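# Swap gear shaft between lathe centres, meshing master gear

## Task

Remove the gear shaft currently held between the centres of the closer station and set it down on the bench surface. Then install the second gear shaft between those same centres so that its gear engages the master gear, and open the gripper to release it at the end.

## Robot and tools

Robot and frame: two arms, left_arm and right_arm, each with six rotary joints and a two-finger gripper. All poses use one shared scene frame. Its origin sits on the table surface midway between the arms, +z is up, +x reaches forward over the table, and left_arm is mounted on the +y side. The arm names say nothing about which side of a picture an arm appears on. A gripper's fingers extend along its own +z axis and close along its own y axis.

execute_actions: the argument "actions" is a list with zero or one item. An empty list commands nothing and just reports the current state. A motion item is {"rows": [...], "steps": n}, with 1 to 15 rows and steps from 1 to 15 (15 if omitted). Every row is one flat list of 14 numbers covering both arms, even when only one arm should move: left_arm waist, shoulder, elbow, wrist pitch, wrist yaw, wrist roll, opening, and then the same seven for right_arm. The joint numbers are absolute target angles in radians, in the same terms as the Joint positions readout; they are not offsets. Each row is used for one control step of 1/30 s, and the final row repeats until the step count is reached. A wait item is {"steps": n} with no rows, n up to 300; it sends nothing new. The optional "pictures" boolean turns camera images in the result on or off. If a call is refused, nothing reaches the robot.

Joint ranges (radians), in column order: waist -2.618 to 3.054, shoulder 0.000 to 3.142, elbow 0.000 to 3.142, wrist pitch -1.571 to 1.571, wrist yaw -1.571 to 1.571, wrist roll -2.094 to 2.094. A call is rejected if some target overshoots a bound by more than 0.036 and is also further outside than that joint's last reported angle. The true stops can sit up to 0.036 either side of these numbers; a joint commanded beyond its true stop is clipped there and the result prints "joint sent to its limit", possibly about an action that was still running earlier. No such message does not prove there is room left.

Opening: an absolute value from -1 (closed) to +1 (fully open), on the same scale as grip_measured. Away from the extremes, the fingers move to where grip_measured would equal the commanded number. To keep hold of a part, command roughly 0.03 less than its grip_measured; a smaller difference grips more gently. Pad force tops out near 50 to 62 N per pad (lower on some grippers), and parts thinner than about 2 mm get less; first contact can spike harder. Each gripper's readings may carry its own fixed error of up to about 1 mm.

Motion limits: on each step the command sent to a joint stays within a set distance of its measured angle: waist 0.202, shoulder 0.258, elbow 0.238, wrist pitch 0.573, wrist yaw and wrist roll 0.522 rad. Also, if the targets would place the gripper over 70 mm from where it is, all joint targets of that arm are pulled back proportionally. Distant targets therefore need several actions. Between calls, and during waits or while you are composing a reply, the arms keep heading for the last row sent, until everything has almost stopped (a stalled move counts) or a step is HELD; after that a new action is needed to continue or push further. Fingers already opening or closing carry on regardless.

Result lines: the state line lists, for left_arm and then right_arm, end_effector_position in metres and end_effector_quat_wxyz, in the scene frame. The position is the point between the finger pads, about 1 cm short of the fingertips, and may be off, more so at long reach. Joint positions and Joint velocities give, per arm, six joint values (rad, rad/s) followed by the pad gap (m, m/s; 0.094 m when wide open). grip_measured is the finger opening on the command scale. "joint command not followed" means a clearance check altered or blocked joint targets on some steps, while the rest of the row still ran. HELD flags steps where all or part of your row was not sent.

Heat: carrying a load warms motors, even while idle. MOTOR HOT appears from 75 °C. At 90 °C that arm halts for 10 s (this trigger then stays off on that arm for 5 minutes, after which it rearms). At 100 °C the arm's motors and gripper go slack and the arm drops until cooled. Both are reported as OVER-TEMPERATURE FAULT. Avoid any arm stop.

zoom_image: {"camera": name, "region": [x0, y0, x1, y1]} in pixels of that camera's most recent image, origin at the top-left, region no larger than 504 by 504. Cameras, each 504x504 and returned in this order: cam_head_left, cam_head_right, cam_left_wrist, cam_right_wrist.

finished_scene: {"scene": current scene number}. The goal must already be true and stay true, with the shaft released.

Avoid: knocking or placing anything off the table, letting the arms collide or press on each other, dropping or letting parts slip, slamming into things, and shoving hard. A loose part may occasionally get nudged by an outside push.

Each tool is called after "Call:" as name([rows], argument=value, ...), one row to a line, values as JSON.

## Session

Call:
execute_actions(actions=[])

Scene clock: 0.00 s of 6800.00 s.
left_arm: end_effector_position=(+0.0806, +0.5619, +0.1795) grip_measured=+1.000 end_effector_quat_wxyz=(-0.267, +0.879, -0.382, -0.100) | right_arm: end_effector_position=(+0.2964, -0.0514, +0.1835) grip_measured=+1.000 end_effector_quat_wxyz=(+0.726, +0.025, +0.687, +0.012)
Joint positions: left_arm=[ 1.36   1.28   1.106 -0.834 -0.141 -1.019  0.094] | right_arm=[ 0.994  1.736  0.498  1.337  0.99  -0.029  0.094]
Joint velocities: left_arm=[-0.007  0.007 -0.002  0.022 -0.037  0.022  0.   ] | right_arm=[-0.002 -0.007 -0.007  0.081  0.066 -0.051  0.   ]
Motor temperatures (°C, as the motors report them): left_arm=[27 27 27 26 24 24] | right_arm=[26 23 23 26 23 25]

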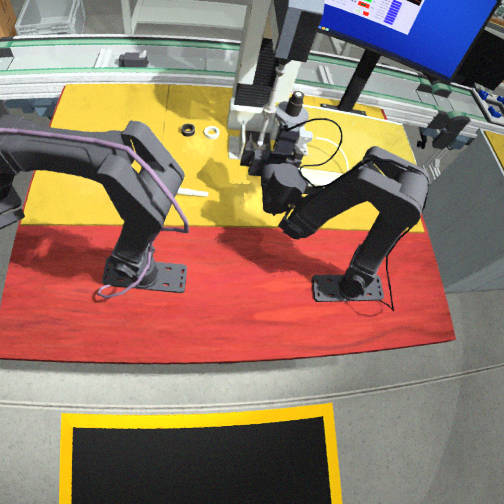

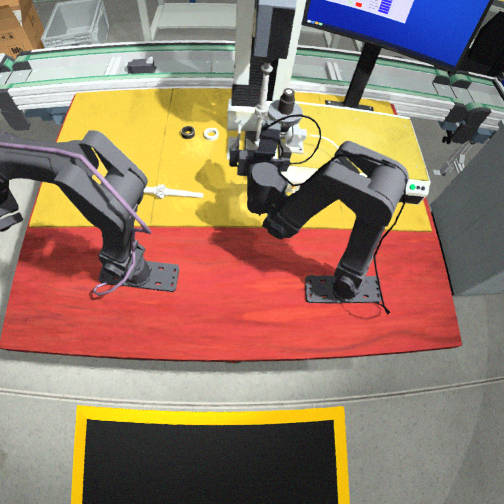

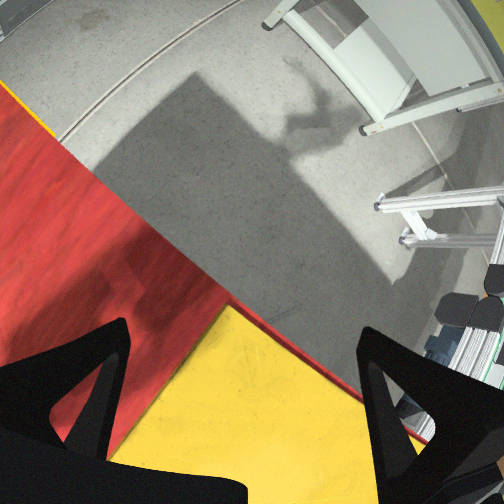

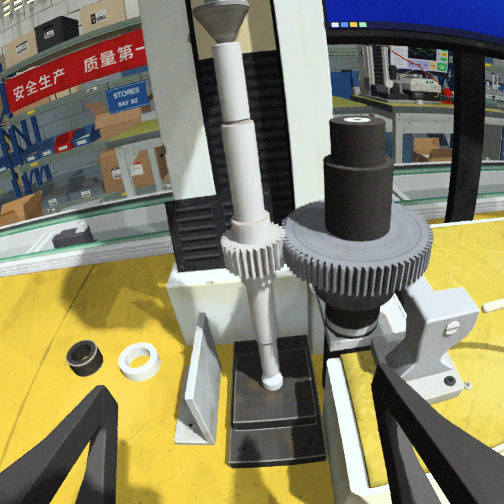

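Call:
zoom_image(camera="cam_head_right", region=[120,0,450,220])

Call:
execute_actions([
  {"rows":[[1.57,1.0,1.0,0,0,0,1,0.6,1.3,0.5,0.8,0.6,0,1]]},
], pictures=false)

Call:
execute_actions([
  {"rows":[[1.57,0.5,0.5,0,0,0,1,0,0.5,0.5,0,0,0,1]]},
], pictures=false)

Call:
execute_actions([
  {"steps":50},
])

Region (120, 0, 450, 220) of cam_head_right's 504x504 image, scaled by 1.527, with more detail than that image has.

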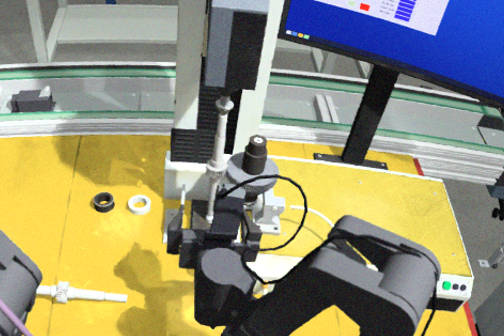

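Scene clock: 11.43 s of 6800.00 s.
left_arm: end_effector_position=(+0.0402, +0.6108, +0.4014) grip_measured=+1.000 end_effector_quat_wxyz=(+0.540, -0.513, +0.500, +0.443) | right_arm: end_effector_position=(+0.3401, -0.1561, +0.2473) grip_measured=+1.000 end_effector_quat_wxyz=(+0.717, +0.027, +0.696, -0.016)
Joint positions: left_arm=[ 1.563  1.006  1.031 -0.051 -0.021 -0.111  0.094] | right_arm=[ 0.591  1.295  0.498  0.834  0.629 -0.005  0.094]
Joint velocities: left_arm=[-0.007 -0.007  0.002  0.315  0.183  0.681  0.   ] | right_arm=[-0.012 -0.007 -0.002 -0.183 -0.125  0.022  0.   ]
Motor temperatures (°C, as the motors report them): left_arm=[27 28 28 27 24 24] | right_arm=[26 24 24 28 23 25]
Steps of this call (steps 1 to 90: nothing new was sent; then 7.93 s passed at rest; steps 91 to 105: all 15 steps of this action). Readings (joint positions):
91: left_arm=[1.379 1.262 1.088 -0.786 -0.117 -0.967] | right_arm=[0.969 1.699 0.498 1.250 0.924 -0.024]
92: left_arm=[1.416 1.229 1.061 -0.720 -0.097 -0.907] | right_arm=[0.915 1.634 0.498 1.132 0.845 -0.024]
94: left_arm=[1.486 1.156 1.035 -0.609 -0.083 -0.793] | right_arm=[0.772 1.477 0.498 0.992 0.749 -0.020]
98: left_arm=[1.550 1.054 1.031 -0.334 -0.055 -0.504] | right_arm=[0.589 1.291 0.498 0.930 0.692 -0.007]
105: the state above

Scene clock: 11.93 s of 6800.00 s.
left_arm: end_effector_position=(+0.0323, +0.5220, +0.3097) grip_measured=+1.000 end_effector_quat_wxyz=(+0.528, -0.476, +0.518, +0.476) | right_arm: end_effector_position=(+0.2465, -0.2836, +0.3211) grip_measured=+1.000 end_effector_quat_wxyz=(+0.731, +0.022, +0.682, -0.022)
Joint positions: left_arm=[ 1.563  0.5    0.508  0.002 -0.012 -0.01   0.094] | right_arm=[ 0.002  0.49   0.494  0.066  0.042 -0.001  0.094]
Joint velocities: left_arm=[-0.007  0.002  0.007  0.037  0.066  0.051  0.   ] | right_arm=[-0.007  0.046 -0.017 -0.491 -0.227 -0.037  0.   ]
Motor temperatures (°C, as the motors report them): left_arm=[27 28 28 27 24 24] | right_arm=[26 24 24 28 23 25]
Steps of this call (steps 1 to 15: all 15 steps of this action). Readings (joint positions):
1: left_arm=[1.563 0.975 0.993 -0.015 -0.019 -0.090] | right_arm=[0.560 1.258 0.498 0.746 0.535 -0.005]
2: left_arm=[1.563 0.904 0.916 -0.000 -0.016 -0.073] | right_arm=[0.499 1.189 0.495 0.616 0.423 -0.005]
4: left_arm=[1.563 0.723 0.748 0.003 -0.014 -0.049] | right_arm=[0.350 1.025 0.494 0.394 0.269 -0.005]
8: left_arm=[1.563 0.500 0.532 0.006 -0.013 -0.024] | right_arm=[0.058 0.677 0.494 0.153 0.128 -0.003]
15: the state above

Scene clock: 13.60 s of 6800.00 s.
left_arm: end_effector_position=(+0.0324, +0.5220, +0.3097) grip_measured=+1.000 end_effector_quat_wxyz=(+0.527, -0.475, +0.519, +0.476) | right_arm: end_effector_position=(+0.2477, -0.2783, +0.3061) grip_measured=+1.000 end_effector_quat_wxyz=(+0.710, +0.011, +0.704, -0.012)
Joint positions: left_arm=[ 1.563  0.5    0.508  0.002 -0.011 -0.006  0.094] | right_arm=[ 0.002  0.492  0.494  0.008  0.012 -0.001  0.094]
Joint velocities: left_arm=[ 0.007  0.012 -0.007 -0.007  0.051 -0.037  0.   ] | right_arm=[ 0.002 -0.017 -0.012  0.007 -0.022 -0.125  0.   ]
Motor temperatures (°C, as the motors report them): left_arm=[27 27 28 28 24 24] | right_arm=[26 24 24 28 23 25]
Steps of this call (steps 1 to 30: the robot went on to your last target; steps 31 to 50: nothing new was sent). Readings (joint positions):
1: left_arm=[1.563 0.500 0.508 0.002 -0.012 -0.010] | right_arm=[0.002 0.492 0.494 0.051 0.036 -0.001]
2: left_arm=[1.563 0.500 0.508 0.002 -0.012 -0.009] | right_arm=[0.002 0.492 0.494 0.041 0.031 -0.001]
4: left_arm=[1.563 0.500 0.508 0.002 -0.011 -0.008] | right_arm=[0.002 0.492 0.494 0.027 0.024 -0.001]
8: left_arm=[1.563 0.500 0.508 0.002 -0.011 -0.007] | right_arm=[0.002 0.492 0.494 0.014 0.017 -0.001]
50: the state above
All arms were judged still, so your last target was given up. Only a new action makes them travel on or press farther. Fingers that are still opening or closing keep moving.

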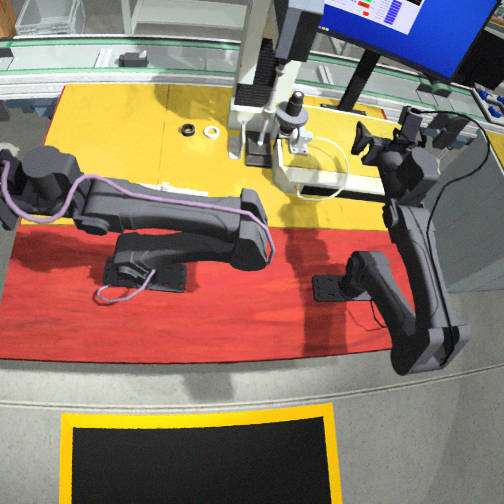

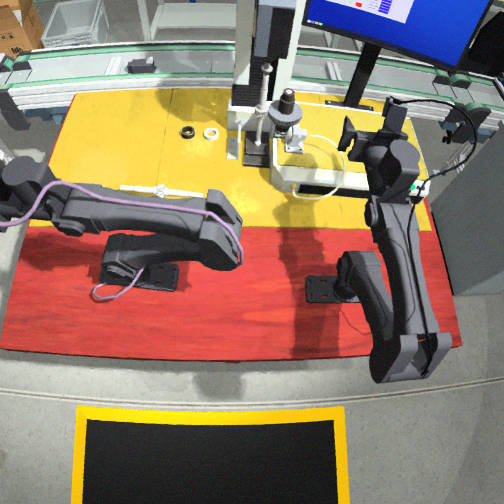

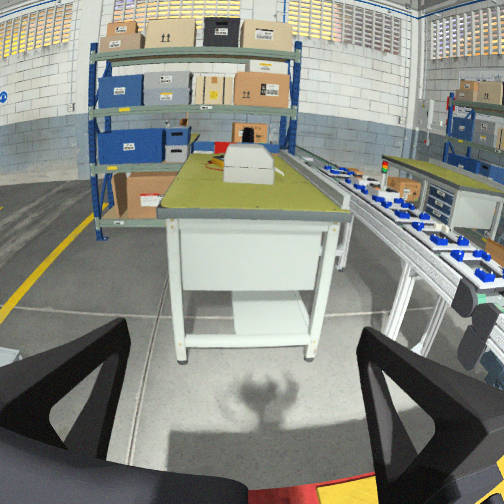

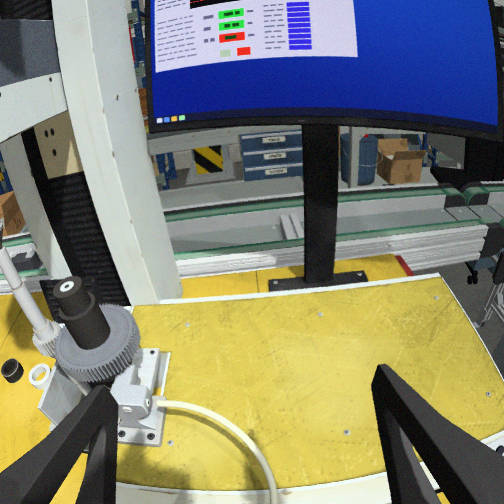

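Call:
execute_actions([
  {"rows":[[-0.54,1.225,0.353,0.872,0,0,1,-0.5,0.3,0.3,0,0,0,1]]},
], pictures=false)

Call:
execute_actions([
  {"steps":50},
])

Call:
zoom_image(camera="cam_head_right", region=[170,0,370,200])

Scene clock: 24.50 s of 6800.00 s.
left_arm: end_effector_position=(+0.3601, +0.3901, +0.1985) grip_measured=+1.000 end_effector_quat_wxyz=(+0.667, -0.147, +0.718, +0.132) | right_arm: end_effector_position=(+0.1960, -0.4017, +0.2497) grip_measured=+1.000 end_effector_quat_wxyz=(+0.674, +0.185, +0.693, -0.181)
Joint positions: left_arm=[ 0.489  1.241  0.358  0.808 -0.007 -0.006  0.094] | right_arm=[-0.494  0.315  0.299 -0.012  0.006 -0.001  0.094]
Joint velocities: left_arm=[-2.142  0.002 -0.002  0.447  0.022  0.051  0.   ] | right_arm=[ 0.002  0.007 -0.002  0.051  0.007 -0.007  0.   ]
Motor temperatures (°C, as the motors report them): left_arm=[27 27 29 30 24 24] | right_arm=[26 24 25 29 23 25]
Steps of this call (steps 1 to 90: nothing new was sent; then 7.40 s passed at rest; steps 91 to 105: all 15 steps of this action). Readings (joint positions):
91: left_arm=[1.528 0.532 0.483 0.098 -0.027 -0.006] | right_arm=[-0.030 0.468 0.468 0.024 -0.005 -0.003]
92: left_arm=[1.456 0.601 0.459 0.237 -0.029 -0.006] | right_arm=[-0.099 0.411 0.420 0.030 -0.007 -0.003]
94: left_arm=[1.305 0.785 0.416 0.464 -0.025 -0.006] | right_arm=[-0.250 0.326 0.338 0.018 -0.004 -0.002]
98: left_arm=[1.018 1.143 0.387 0.693 -0.019 -0.006] | right_arm=[-0.479 0.315 0.299 -0.012 0.006 -0.001]
105: the state above

Scene clock: 26.17 s of 6800.00 s.
left_arm: end_effector_position=(+0.3133, +0.0107, +0.2129) grip_measured=+1.000 end_effector_quat_wxyz=(+0.663, +0.227, +0.676, -0.226) | right_arm: end_effector_position=(+0.1960, -0.4017, +0.2497) grip_measured=+1.000 end_effector_quat_wxyz=(+0.674, +0.185, +0.693, -0.181)
Joint positions: left_arm=[-0.543  1.241  0.358  0.866  0.011 -0.005  0.094] | right_arm=[-0.494  0.315  0.299 -0.012  0.006 -0.001  0.094]
Joint velocities: left_arm=[ 0.007  0.002  0.022  0.022 -0.051 -0.007  0.   ] | right_arm=[ 0.007 -0.017 -0.007  0.022 -0.066 -0.007  0.   ]
Motor temperatures (°C, as the motors report them): left_arm=[27 27 29 30 24 24] | right_arm=[26 24 25 30 23 25]
Steps of this call (steps 1 to 30: the robot went on to your last target; steps 31 to 50: nothing new was sent). Readings (joint positions):
1: left_arm=[0.413 1.241 0.358 0.821 -0.006 -0.006] | right_arm=[-0.494 0.315 0.299 -0.012 0.006 -0.001]
2: left_arm=[0.336 1.241 0.358 0.830 -0.006 -0.006] | right_arm=[-0.494 0.315 0.299 -0.012 0.006 -0.001]
4: left_arm=[0.184 1.241 0.358 0.844 -0.004 -0.006] | right_arm=[-0.494 0.315 0.299 -0.012 0.006 -0.001]
8: left_arm=[-0.121 1.241 0.358 0.856 -0.002 -0.005] | right_arm=[-0.494 0.315 0.299 -0.012 0.006 -0.001]
50: the state above
All arms were judged still, so your last target was given up. Only a new action makes them travel on or press farther. Fingers that are still opening or closing keep moving.

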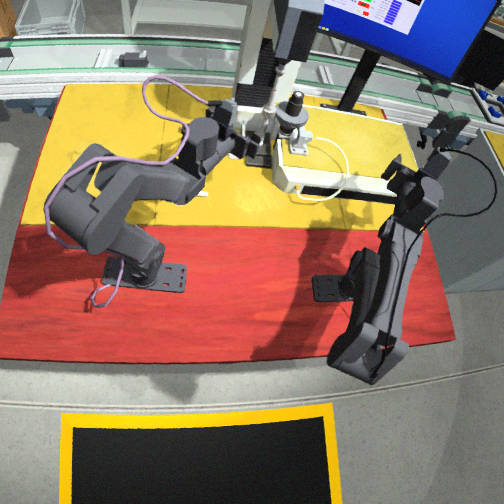

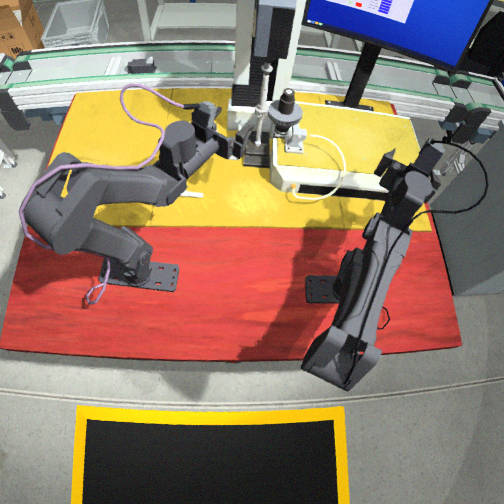

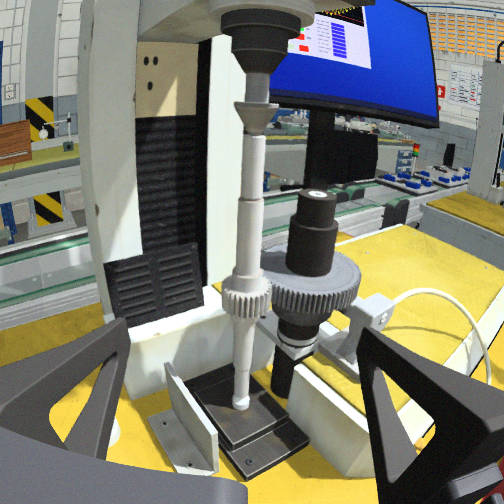

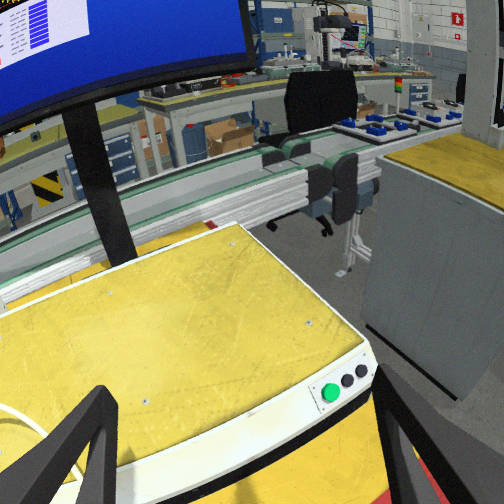

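Region (170, 0, 370, 200) of cam_head_right's 504x504 image, scaled by 2.520, with more detail than that image has.

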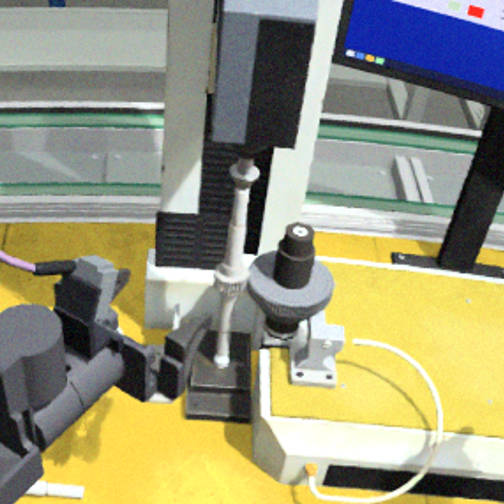

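Call:
execute_actions([
  {"rows":[[-0.55,1.535,0.564,0.98,0,0,0.1,-0.5,0.3,0.3,0,0,0,1]]},
], pictures=false)

Call:
execute_actions([
  {"steps":15},
])

Scene clock: 31.70 s of 6800.00 s.
left_arm: end_effector_position=(+0.3612, -0.0251, +0.2077) grip_measured=+0.102 end_effector_quat_wxyz=(+0.664, +0.227, +0.675, -0.226) | right_arm: end_effector_position=(+0.1960, -0.4017, +0.2497) grip_measured=+1.000 end_effector_quat_wxyz=(+0.674, +0.185, +0.693, -0.181)
Joint positions: left_arm=[-0.543  1.536  0.551  0.97   0.011 -0.005  0.052] | right_arm=[-0.494  0.315  0.299 -0.012  0.006 -0.001  0.094]
Joint velocities: left_arm=[ 0.007 -0.007 -0.012  0.037 -0.051  0.022  0.   ] | right_arm=[ 0.007  0.012 -0.002  0.066  0.007  0.007  0.   ]
Motor temperatures (°C, as the motors report them): left_arm=[27 28 29 31 24 24] | right_arm=[26 24 25 30 23 25]
Steps of this call (steps 1 to 90: nothing new was sent; then 2.03 s passed at rest; steps 91 to 105: all 15 steps of this action). Readings (joint positions):
91: left_arm=[-0.543 1.277 0.381 0.883 0.011 -0.005] | right_arm=[-0.494 0.315 0.299 -0.012 0.006 -0.001]
92: left_arm=[-0.543 1.356 0.439 0.909 0.011 -0.005] | right_arm=[-0.494 0.315 0.299 -0.012 0.006 -0.001]
94: left_arm=[-0.543 1.488 0.535 0.940 0.011 -0.005] | right_arm=[-0.494 0.315 0.299 -0.012 0.006 -0.001]
98: left_arm=[-0.543 1.536 0.551 0.949 0.011 -0.005] | right_arm=[-0.494 0.315 0.299 -0.012 0.006 -0.001]
105: the state above

Scene clock: 32.20 s of 6800.00 s.
left_arm: end_effector_position=(+0.3612, -0.0251, +0.2086) grip_measured=+0.102 end_effector_quat_wxyz=(+0.665, +0.226, +0.674, -0.227) | right_arm: end_effector_position=(+0.1960, -0.4017, +0.2497) grip_measured=+1.000 end_effector_quat_wxyz=(+0.674, +0.185, +0.693, -0.181)
Joint positions: left_arm=[-0.543  1.536  0.551  0.974  0.011 -0.005  0.052] | right_arm=[-0.494  0.315  0.299 -0.012  0.006 -0.001  0.094]
Joint velocities: left_arm=[-0.002 -0.017  0.017 -0.022  0.051  0.037  0.001] | right_arm=[ 0.007 -0.002 -0.007 -0.007 -0.007 -0.037  0.   ]
Motor temperatures (°C, as the motors report them): left_arm=[27 28 29 31 24 24] | right_arm=[26 24 25 30 23 25]
Steps of this call (steps 1 to 15: the robot went on to your last target). Readings (joint positions):
1: left_arm=[-0.543 1.536 0.551 0.971 0.011 -0.005] | right_arm=[-0.494 0.315 0.299 -0.012 0.006 -0.001]
2: left_arm=[-0.543 1.536 0.551 0.971 0.011 -0.005] | right_arm=[-0.494 0.315 0.299 -0.012 0.006 -0.001]
4: left_arm=[-0.543 1.536 0.551 0.973 0.011 -0.005] | right_arm=[-0.494 0.315 0.299 -0.012 0.006 -0.001]
8: left_arm=[-0.543 1.536 0.551 0.973 0.011 -0.005] | right_arm=[-0.494 0.315 0.299 -0.012 0.006 -0.001]
15: the state above
All arms were judged still, so your last target was given up. Only a new action makes them travel on or press farther. Fingers that are still opening or closing keep moving.

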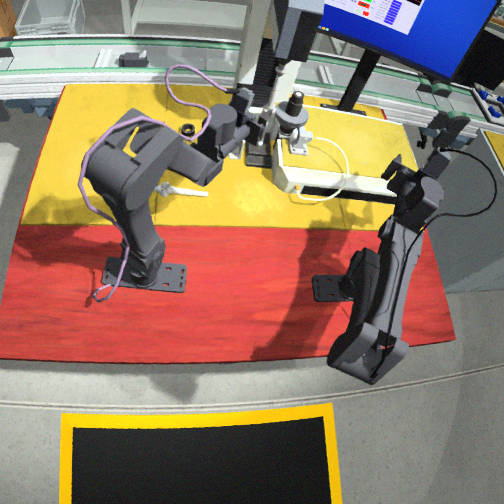

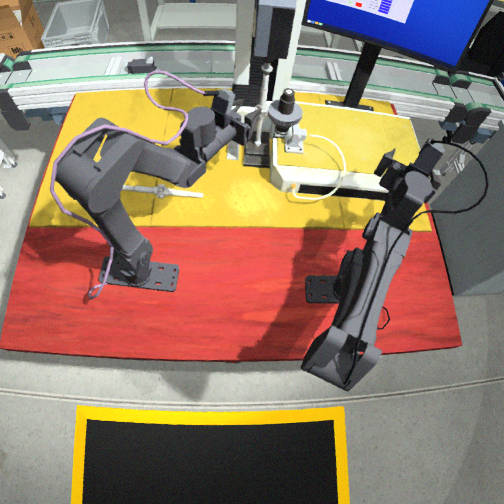

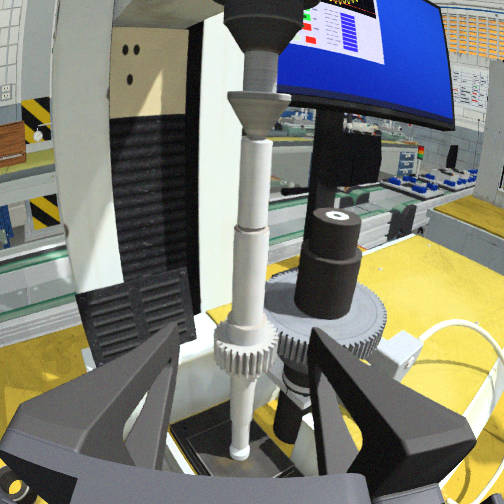

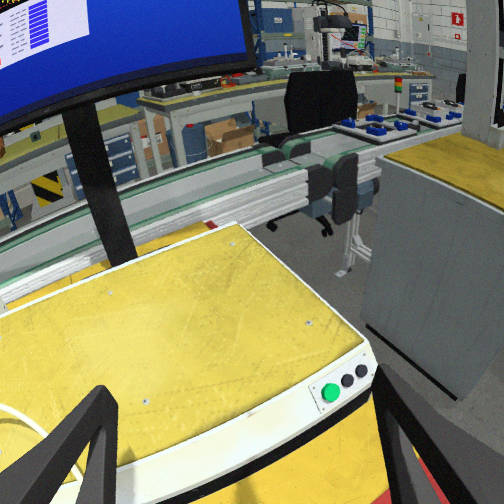

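Call:
execute_actions([
  {"rows":[[-0.555,1.58,0.61,0.985,0,0,0.1,-0.5,0.3,0.3,0,0,0,1],[-0.555,1.62,0.65,0.985,0,0,0.1,-0.5,0.3,0.3,0,0,0,1],[-0.555,1.66,0.69,0.985,0,0,0.1,-0.5,0.3,0.3,0,0,0,1],[-0.555,1.7,0.735,0.985,0,0,0.1,-0.5,0.3,0.3,0,0,0,1],[-0.555,1.737,0.775,0.985,0,0,0,-0.5,0.3,0.3,0,0,0,1]]},
])

Scene clock: 38.63 s of 6800.00 s.
left_arm: end_effector_position=(+0.4014, -0.0586, +0.2118) grip_measured=+0.002 end_effector_quat_wxyz=(+0.671, +0.226, +0.667, -0.231) | right_arm: end_effector_position=(+0.1960, -0.4017, +0.2497) grip_measured=+1.000 end_effector_quat_wxyz=(+0.674, +0.185, +0.693, -0.181)
Joint positions: left_arm=[-0.548  1.728  0.752  0.983  0.01  -0.005  0.047] | right_arm=[-0.494  0.315  0.299 -0.012  0.006 -0.001  0.094]
Joint velocities: left_arm=[ 0.012  0.017  0.002 -0.11   0.037  0.037 -0.   ] | right_arm=[-0.022 -0.007 -0.007 -0.066 -0.037  0.022  0.   ]
Motor temperatures (°C, as the motors report them): left_arm=[27 28 29 32 24 24] | right_arm=[26 24 25 31 23 25]
Steps of this call (steps 1 to 90: nothing new was sent; then 2.93 s passed at rest; steps 91 to 105: all 15 steps of this action). Readings (joint positions):
91: left_arm=[-0.543 1.539 0.555 0.974 0.010 -0.005] | right_arm=[-0.494 0.315 0.299 -0.012 0.006 -0.001]
92: left_arm=[-0.545 1.554 0.570 0.976 0.010 -0.005] | right_arm=[-0.494 0.315 0.299 -0.012 0.006 -0.001]
94: left_arm=[-0.548 1.615 0.636 0.979 0.010 -0.005] | right_arm=[-0.494 0.315 0.299 -0.012 0.006 -0.001]
98: left_arm=[-0.548 1.723 0.751 0.981 0.010 -0.005] | right_arm=[-0.494 0.315 0.299 -0.012 0.006 -0.001]
105: the state above

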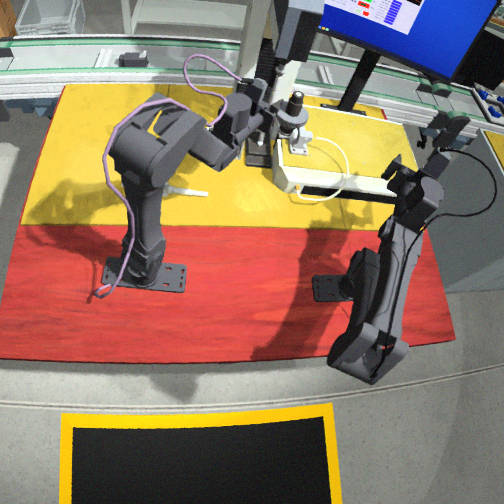

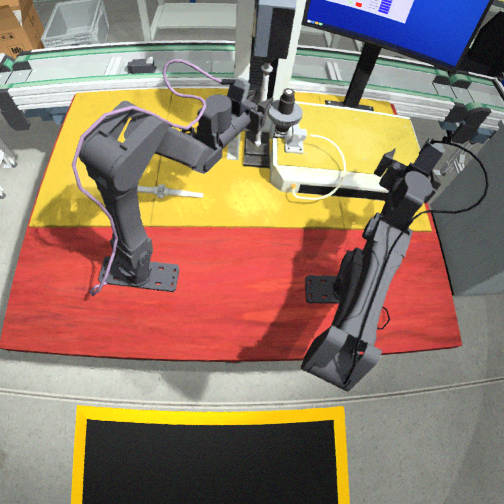

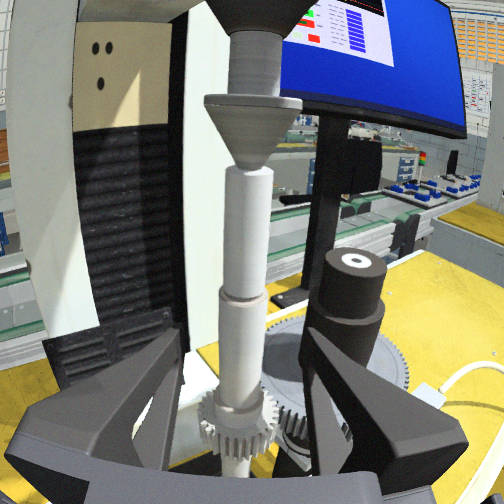

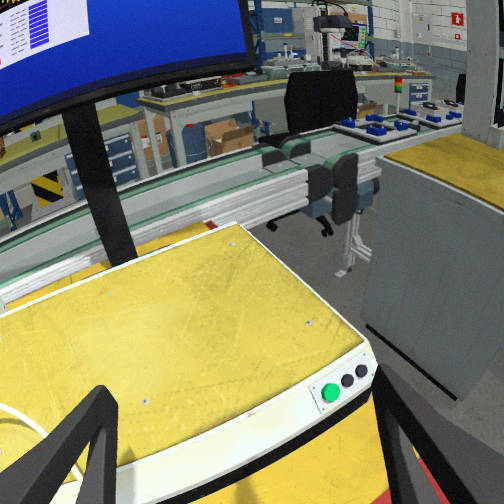

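Call:
execute_actions([
  {"rows":[[-0.548,1.815,0.816,1.015,0,0,-0.3,-0.5,0.3,0.3,0,0,0,1]]},
], pictures=false)

Call:
execute_actions([
  {"rows":[[-0.548,1.815,0.816,1.015,0,0,-0.68,-0.5,0.3,0.3,0,0,0,1]]},
])

Scene clock: 44.57 s of 6800.00 s.
left_arm: end_effector_position=(+0.4123, -0.0668, +0.1971) grip_measured=-0.298 end_effector_quat_wxyz=(+0.667, +0.228, +0.672, -0.229) | right_arm: end_effector_position=(+0.1960, -0.4017, +0.2497) grip_measured=+1.000 end_effector_quat_wxyz=(+0.674, +0.185, +0.693, -0.181)
Joint positions: left_arm=[-0.548  1.807  0.792  1.009  0.01  -0.005  0.033] | right_arm=[-0.494  0.315  0.299 -0.012  0.006 -0.001  0.094]
Joint velocities: left_arm=[-0.012  0.002 -0.002  0.022 -0.037 -0.037 -0.   ] | right_arm=[-0.017 -0.002  0.002 -0.007  0.007 -0.037  0.   ]
Motor temperatures (°C, as the motors report them): left_arm=[27 29 30 32 24 24] | right_arm=[26 24 25 32 23 25]
Steps of this call (steps 1 to 15: the robot went on to your last target; steps 16 to 90: nothing new was sent; then 2.43 s passed at rest; steps 91 to 105: all 15 steps of this action). Readings (joint positions):
91: left_arm=[-0.548 1.738 0.758 0.990 0.010 -0.005] | right_arm=[-0.494 0.315 0.299 -0.012 0.006 -0.001]
92: left_arm=[-0.548 1.756 0.773 0.999 0.010 -0.005] | right_arm=[-0.494 0.315 0.299 -0.012 0.006 -0.001]
94: left_arm=[-0.548 1.788 0.791 1.006 0.010 -0.005] | right_arm=[-0.494 0.315 0.299 -0.012 0.006 -0.001]
98: left_arm=[-0.548 1.807 0.792 1.006 0.010 -0.005] | right_arm=[-0.494 0.315 0.299 -0.012 0.006 -0.001]
105: the state above

Scene clock: 45.07 s of 6800.00 s.
left_arm: end_effector_position=(+0.4131, -0.0657, +0.1972) grip_measured=-0.610 end_effector_quat_wxyz=(+0.667, +0.226, +0.672, -0.227) | right_arm: end_effector_position=(+0.1960, -0.4017, +0.2497) grip_measured=+1.000 end_effector_quat_wxyz=(+0.674, +0.185, +0.693, -0.181)
Joint positions: left_arm=[-0.548  1.807  0.792  1.009  0.005 -0.004  0.018] | right_arm=[-0.494  0.315  0.299 -0.012  0.006 -0.001  0.094]
Joint velocities: left_arm=[ 0.002 -0.002 -0.022 -0.007  0.007 -0.037  0.   ] | right_arm=[ 0.012  0.002 -0.012  0.007  0.037 -0.037  0.   ]
Motor temperatures (°C, as the motors report them): left_arm=[27 29 30 32 24 24] | right_arm=[26 24 25 32 23 25]
Steps of this call (steps 1 to 15: all 15 steps of this action). Readings (joint positions):
1: left_arm=[-0.548 1.807 0.792 1.009 0.010 -0.005] | right_arm=[-0.494 0.315 0.299 -0.012 0.006 -0.001]
2: left_arm=[-0.548 1.807 0.792 1.009 0.006 -0.004] | right_arm=[-0.494 0.315 0.299 -0.012 0.006 -0.001]
4: left_arm=[-0.548 1.807 0.792 1.009 0.005 -0.004] | right_arm=[-0.494 0.315 0.299 -0.012 0.006 -0.001]
8: left_arm=[-0.548 1.807 0.792 1.009 0.005 -0.004] | right_arm=[-0.494 0.315 0.299 -0.012 0.006 -0.001]
15: the state above

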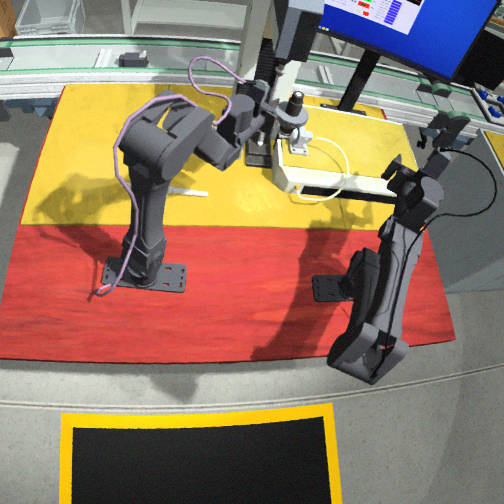

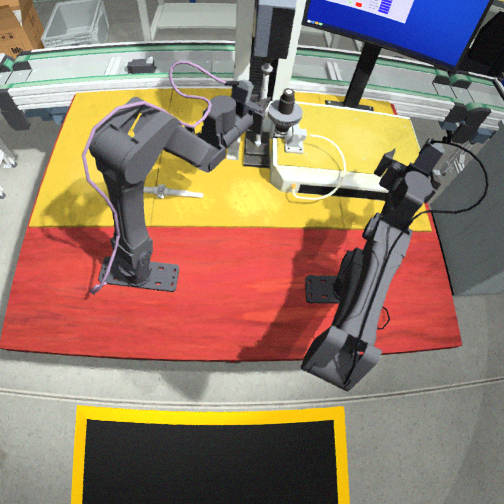

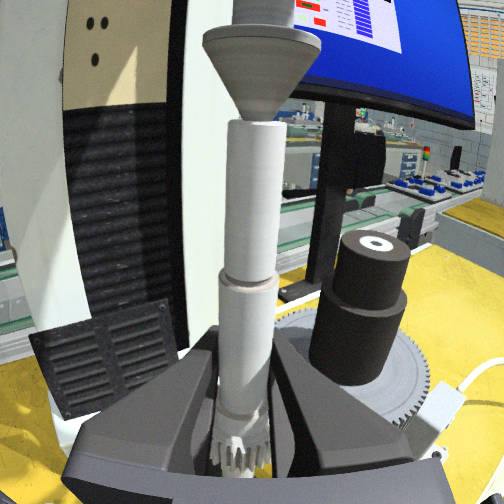

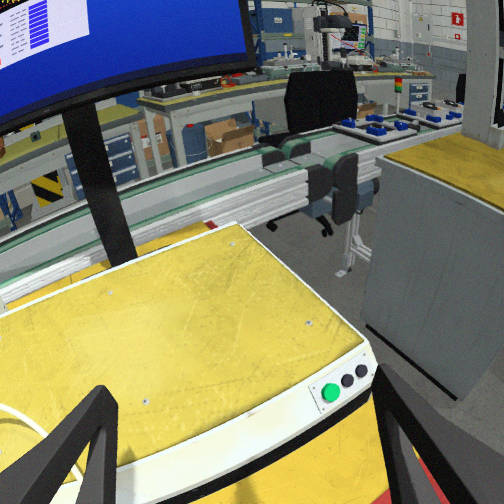

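Call:
execute_actions([
  {"rows":[[-0.548,1.75,0.85,0.95,0,0,-0.68,0.62,0.3,0.2,0,0.25,0,1]]},
], pictures=false)

Call:
execute_actions([
  {"steps":15},
])

Scene clock: 49.20 s of 6800.00 s.
left_arm: end_effector_position=(+0.4137, -0.0662, +0.1977) grip_measured=-0.610 end_effector_quat_wxyz=(+0.656, +0.229, +0.684, -0.223) | right_arm: end_effector_position=(+0.2108, -0.1706, +0.2019) grip_measured=+1.000 end_effector_quat_wxyz=(+0.656, -0.127, +0.738, +0.094)
Joint positions: left_arm=[-0.548  1.783  0.809  0.933  0.005 -0.004  0.018] | right_arm=[ 0.564  0.312  0.201 -0.013  0.228  0.     0.094]
Joint velocities: left_arm=[-0.012 -0.007 -0.022  0.007  0.022 -0.037 -0.001] | right_arm=[ 1.365 -0.007 -0.007  0.022 -0.037  0.051  0.   ]
Motor temperatures (°C, as the motors report them): left_arm=[27 29 30 33 24 24] | right_arm=[26 24 25 32 23 25]
Steps of this call (steps 1 to 15: the robot went on to your last target; steps 16 to 90: nothing new was sent; then 0.63 s passed at rest; steps 91 to 105: all 15 steps of this action). Readings (joint positions):
91: left_arm=[-0.548 1.803 0.795 1.002 0.005 -0.004] | right_arm=[-0.460 0.315 0.289 -0.001 0.053 0.000]
92: left_arm=[-0.548 1.797 0.799 0.982 0.005 -0.004] | right_arm=[-0.390 0.312 0.271 0.009 0.097 0.000]
94: left_arm=[-0.548 1.789 0.804 0.955 0.005 -0.004] | right_arm=[-0.241 0.312 0.232 0.006 0.150 0.000]
98: left_arm=[-0.548 1.784 0.808 0.937 0.005 -0.004] | right_arm=[0.059 0.312 0.201 -0.014 0.202 0.000]
105: the state above

Scene clock: 49.70 s of 6800.00 s.
left_arm: end_effector_position=(+0.4137, -0.0662, +0.1977) grip_measured=-0.610 end_effector_quat_wxyz=(+0.656, +0.229, +0.684, -0.223) | right_arm: end_effector_position=(+0.2060, -0.1598, +0.2020) grip_measured=+1.000 end_effector_quat_wxyz=(+0.654, -0.142, +0.735, +0.107)
Joint positions: left_arm=[-0.548  1.783  0.809  0.933  0.005 -0.004  0.018] | right_arm=[ 0.614  0.312  0.201 -0.013  0.236  0.     0.094]
Joint velocities: left_arm=[-0.002 -0.007  0.002  0.022  0.051 -0.022  0.001] | right_arm=[0.002 0.017 0.012 0.022 0.022 0.007 0.   ]
Motor temperatures (°C, as the motors report them): left_arm=[27 29 30 33 24 24] | right_arm=[26 24 25 32 23 25]
Steps of this call (steps 1 to 15: the robot went on to your last target). Readings (joint positions):
1: left_arm=[-0.548 1.783 0.809 0.933 0.005 -0.004] | right_arm=[0.597 0.312 0.201 -0.013 0.228 0.000]
2: left_arm=[-0.548 1.783 0.809 0.933 0.005 -0.004] | right_arm=[0.611 0.312 0.201 -0.013 0.228 0.000]
4: left_arm=[-0.548 1.783 0.809 0.933 0.005 -0.004] | right_arm=[0.614 0.312 0.201 -0.013 0.229 0.000]
8: left_arm=[-0.548 1.783 0.809 0.933 0.005 -0.004] | right_arm=[0.614 0.312 0.201 -0.013 0.234 0.000]
15: the state above

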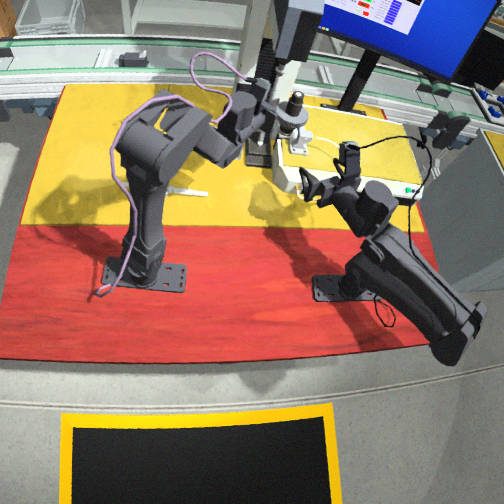

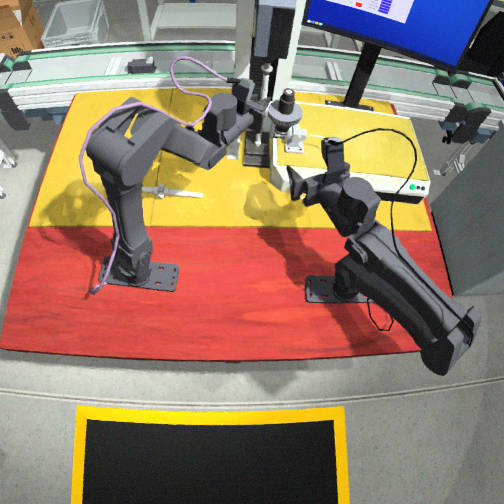

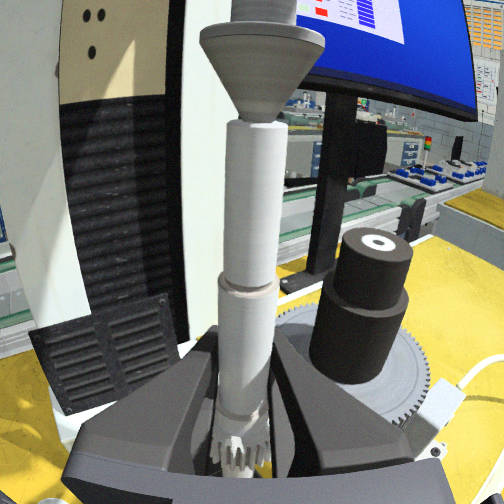

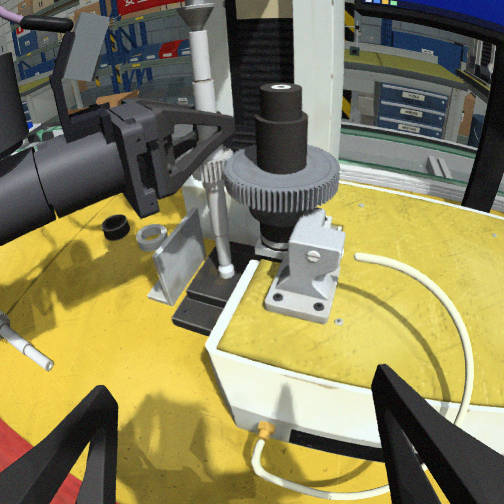

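Soft wrist; more force is needed.

Call:
execute_actions([
  {"rows":[[-0.548,1.71,0.88,1.08,0,0,-0.68,0.62,0.3,0.2,0.1,0.15,0,1]]},
])

Scene clock: 52.00 s of 6800.00 s.
left_arm: end_effector_position=(+0.4137, -0.0662, +0.1998) grip_measured=-0.610 end_effector_quat_wxyz=(+0.657, +0.229, +0.682, -0.224) | right_arm: end_effector_position=(+0.2025, -0.1471, +0.2235) grip_measured=+1.000 end_effector_quat_wxyz=(+0.679, -0.154, +0.703, +0.146)
Joint positions: left_arm=[-0.548  1.78   0.811  0.933  0.005 -0.004  0.018] | right_arm=[0.614 0.312 0.201 0.076 0.165 0.    0.094]
Joint velocities: left_arm=[-0.007 -0.022 -0.012  0.037 -0.037 -0.037 -0.   ] | right_arm=[ 0.017 -0.007 -0.027  0.037  0.022 -0.037  0.   ]
Motor temperatures (°C, as the motors report them): left_arm=[27 30 30 34 24 24] | right_arm=[26 24 25 32 23 25]
Steps of this call (steps 1 to 15: the robot went on to your last target; steps 16 to 54: nothing new was sent; steps 55 to 69: all 15 steps of this action). Readings (joint positions):
55: left_arm=[-0.548 1.781 0.810 0.934 0.005 -0.004] | right_arm=[0.614 0.312 0.201 -0.004 0.227 0.000]
56: left_arm=[-0.548 1.780 0.811 0.933 0.005 -0.004] | right_arm=[0.614 0.312 0.201 0.009 0.213 0.000]
58: left_arm=[-0.548 1.780 0.811 0.933 0.005 -0.004] | right_arm=[0.614 0.312 0.201 0.037 0.194 0.000]
62: left_arm=[-0.548 1.780 0.811 0.933 0.005 -0.004] | right_arm=[0.614 0.312 0.201 0.064 0.174 0.000]
69: the state above

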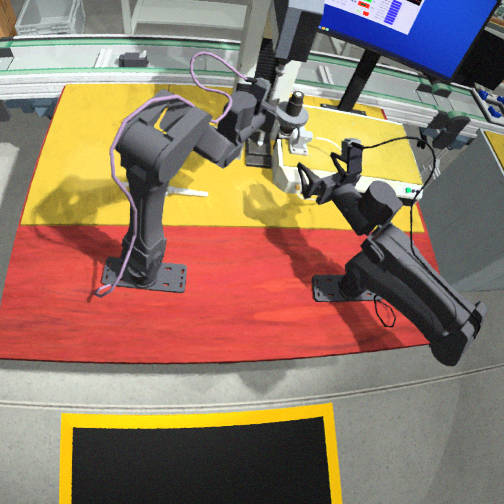

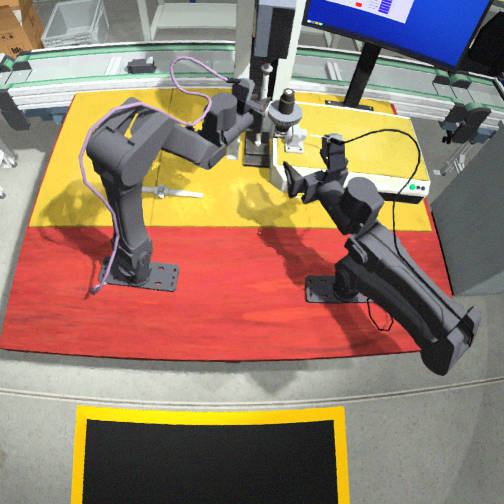

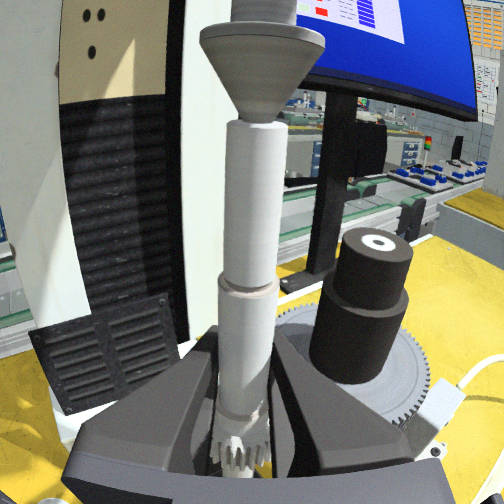

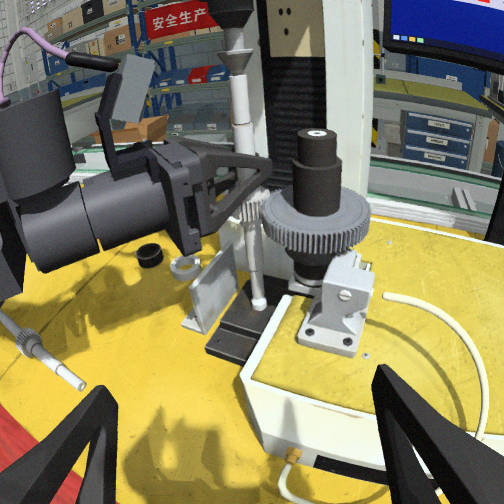

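Call:
execute_actions([
  {"rows":[[-0.548,1.65,0.93,0.96,0,0,-0.72,0.62,0.3,0.2,0.6,0.15,0,1]]},
])

Scene clock: 58.80 s of 6800.00 s.
left_arm: end_effector_position=(+0.4145, -0.0667, +0.1990) grip_measured=-0.610 end_effector_quat_wxyz=(+0.634, +0.236, +0.704, -0.216) | right_arm: end_effector_position=(+0.1832, -0.1595, +0.3348) grip_measured=+1.000 end_effector_quat_wxyz=(+0.818, -0.090, +0.530, +0.205)
Joint positions: left_arm=[-0.548  1.744  0.845  0.796  0.005 -0.004  0.018] | right_arm=[0.614 0.313 0.19  0.566 0.162 0.    0.094]
Joint velocities: left_arm=[-0.002 -0.007  0.017 -0.125 -0.051 -0.037  0.   ] | right_arm=[ 0.007 -0.002 -0.012  0.139 -0.022  0.037  0.   ]
Motor temperatures (°C, as the motors report them): left_arm=[27 32 32 38 24 24] | right_arm=[26 24 25 33 23 25]
Steps of this call (steps 1 to 15: the robot went on to your last target; steps 16 to 90: nothing new was sent; then 3.30 s passed at rest; steps 91 to 105: all 15 steps of this action). Readings (joint positions):
91: left_arm=[-0.548 1.776 0.814 0.921 0.005 -0.004] | right_arm=[0.614 0.313 0.195 0.122 0.162 0.000]
92: left_arm=[-0.548 1.769 0.820 0.896 0.005 -0.004] | right_arm=[0.614 0.313 0.190 0.186 0.162 0.000]
94: left_arm=[-0.548 1.758 0.829 0.857 0.005 -0.004] | right_arm=[0.614 0.313 0.190 0.320 0.162 0.000]
98: left_arm=[-0.548 1.749 0.840 0.817 0.005 -0.004] | right_arm=[0.614 0.313 0.190 0.489 0.162 0.000]
105: the state above

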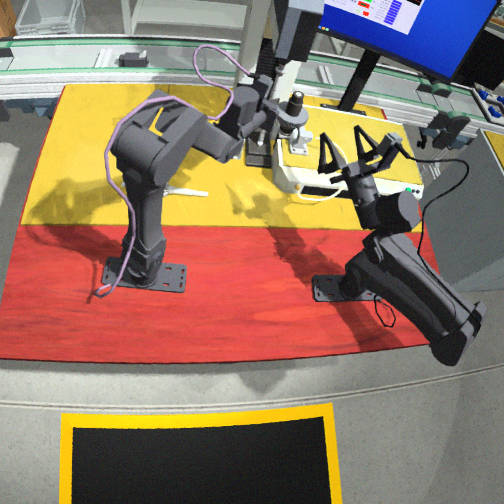

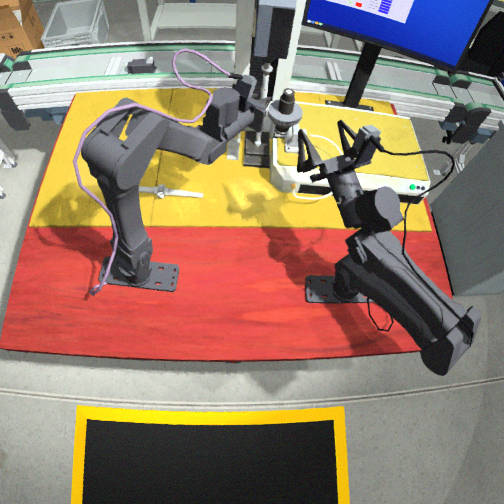

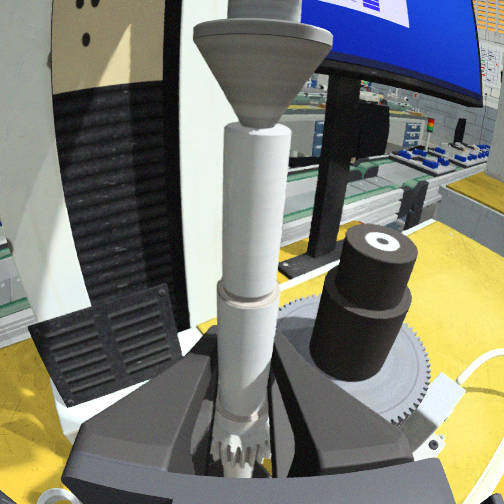

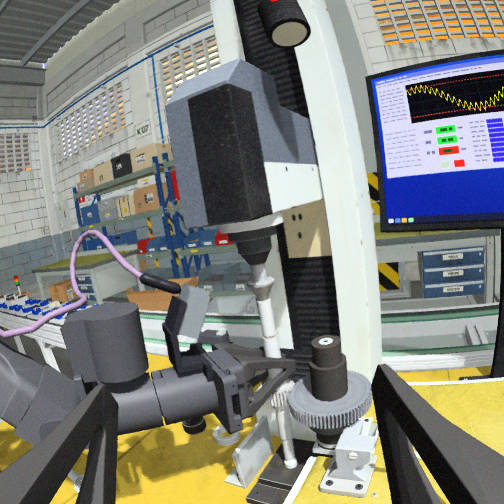

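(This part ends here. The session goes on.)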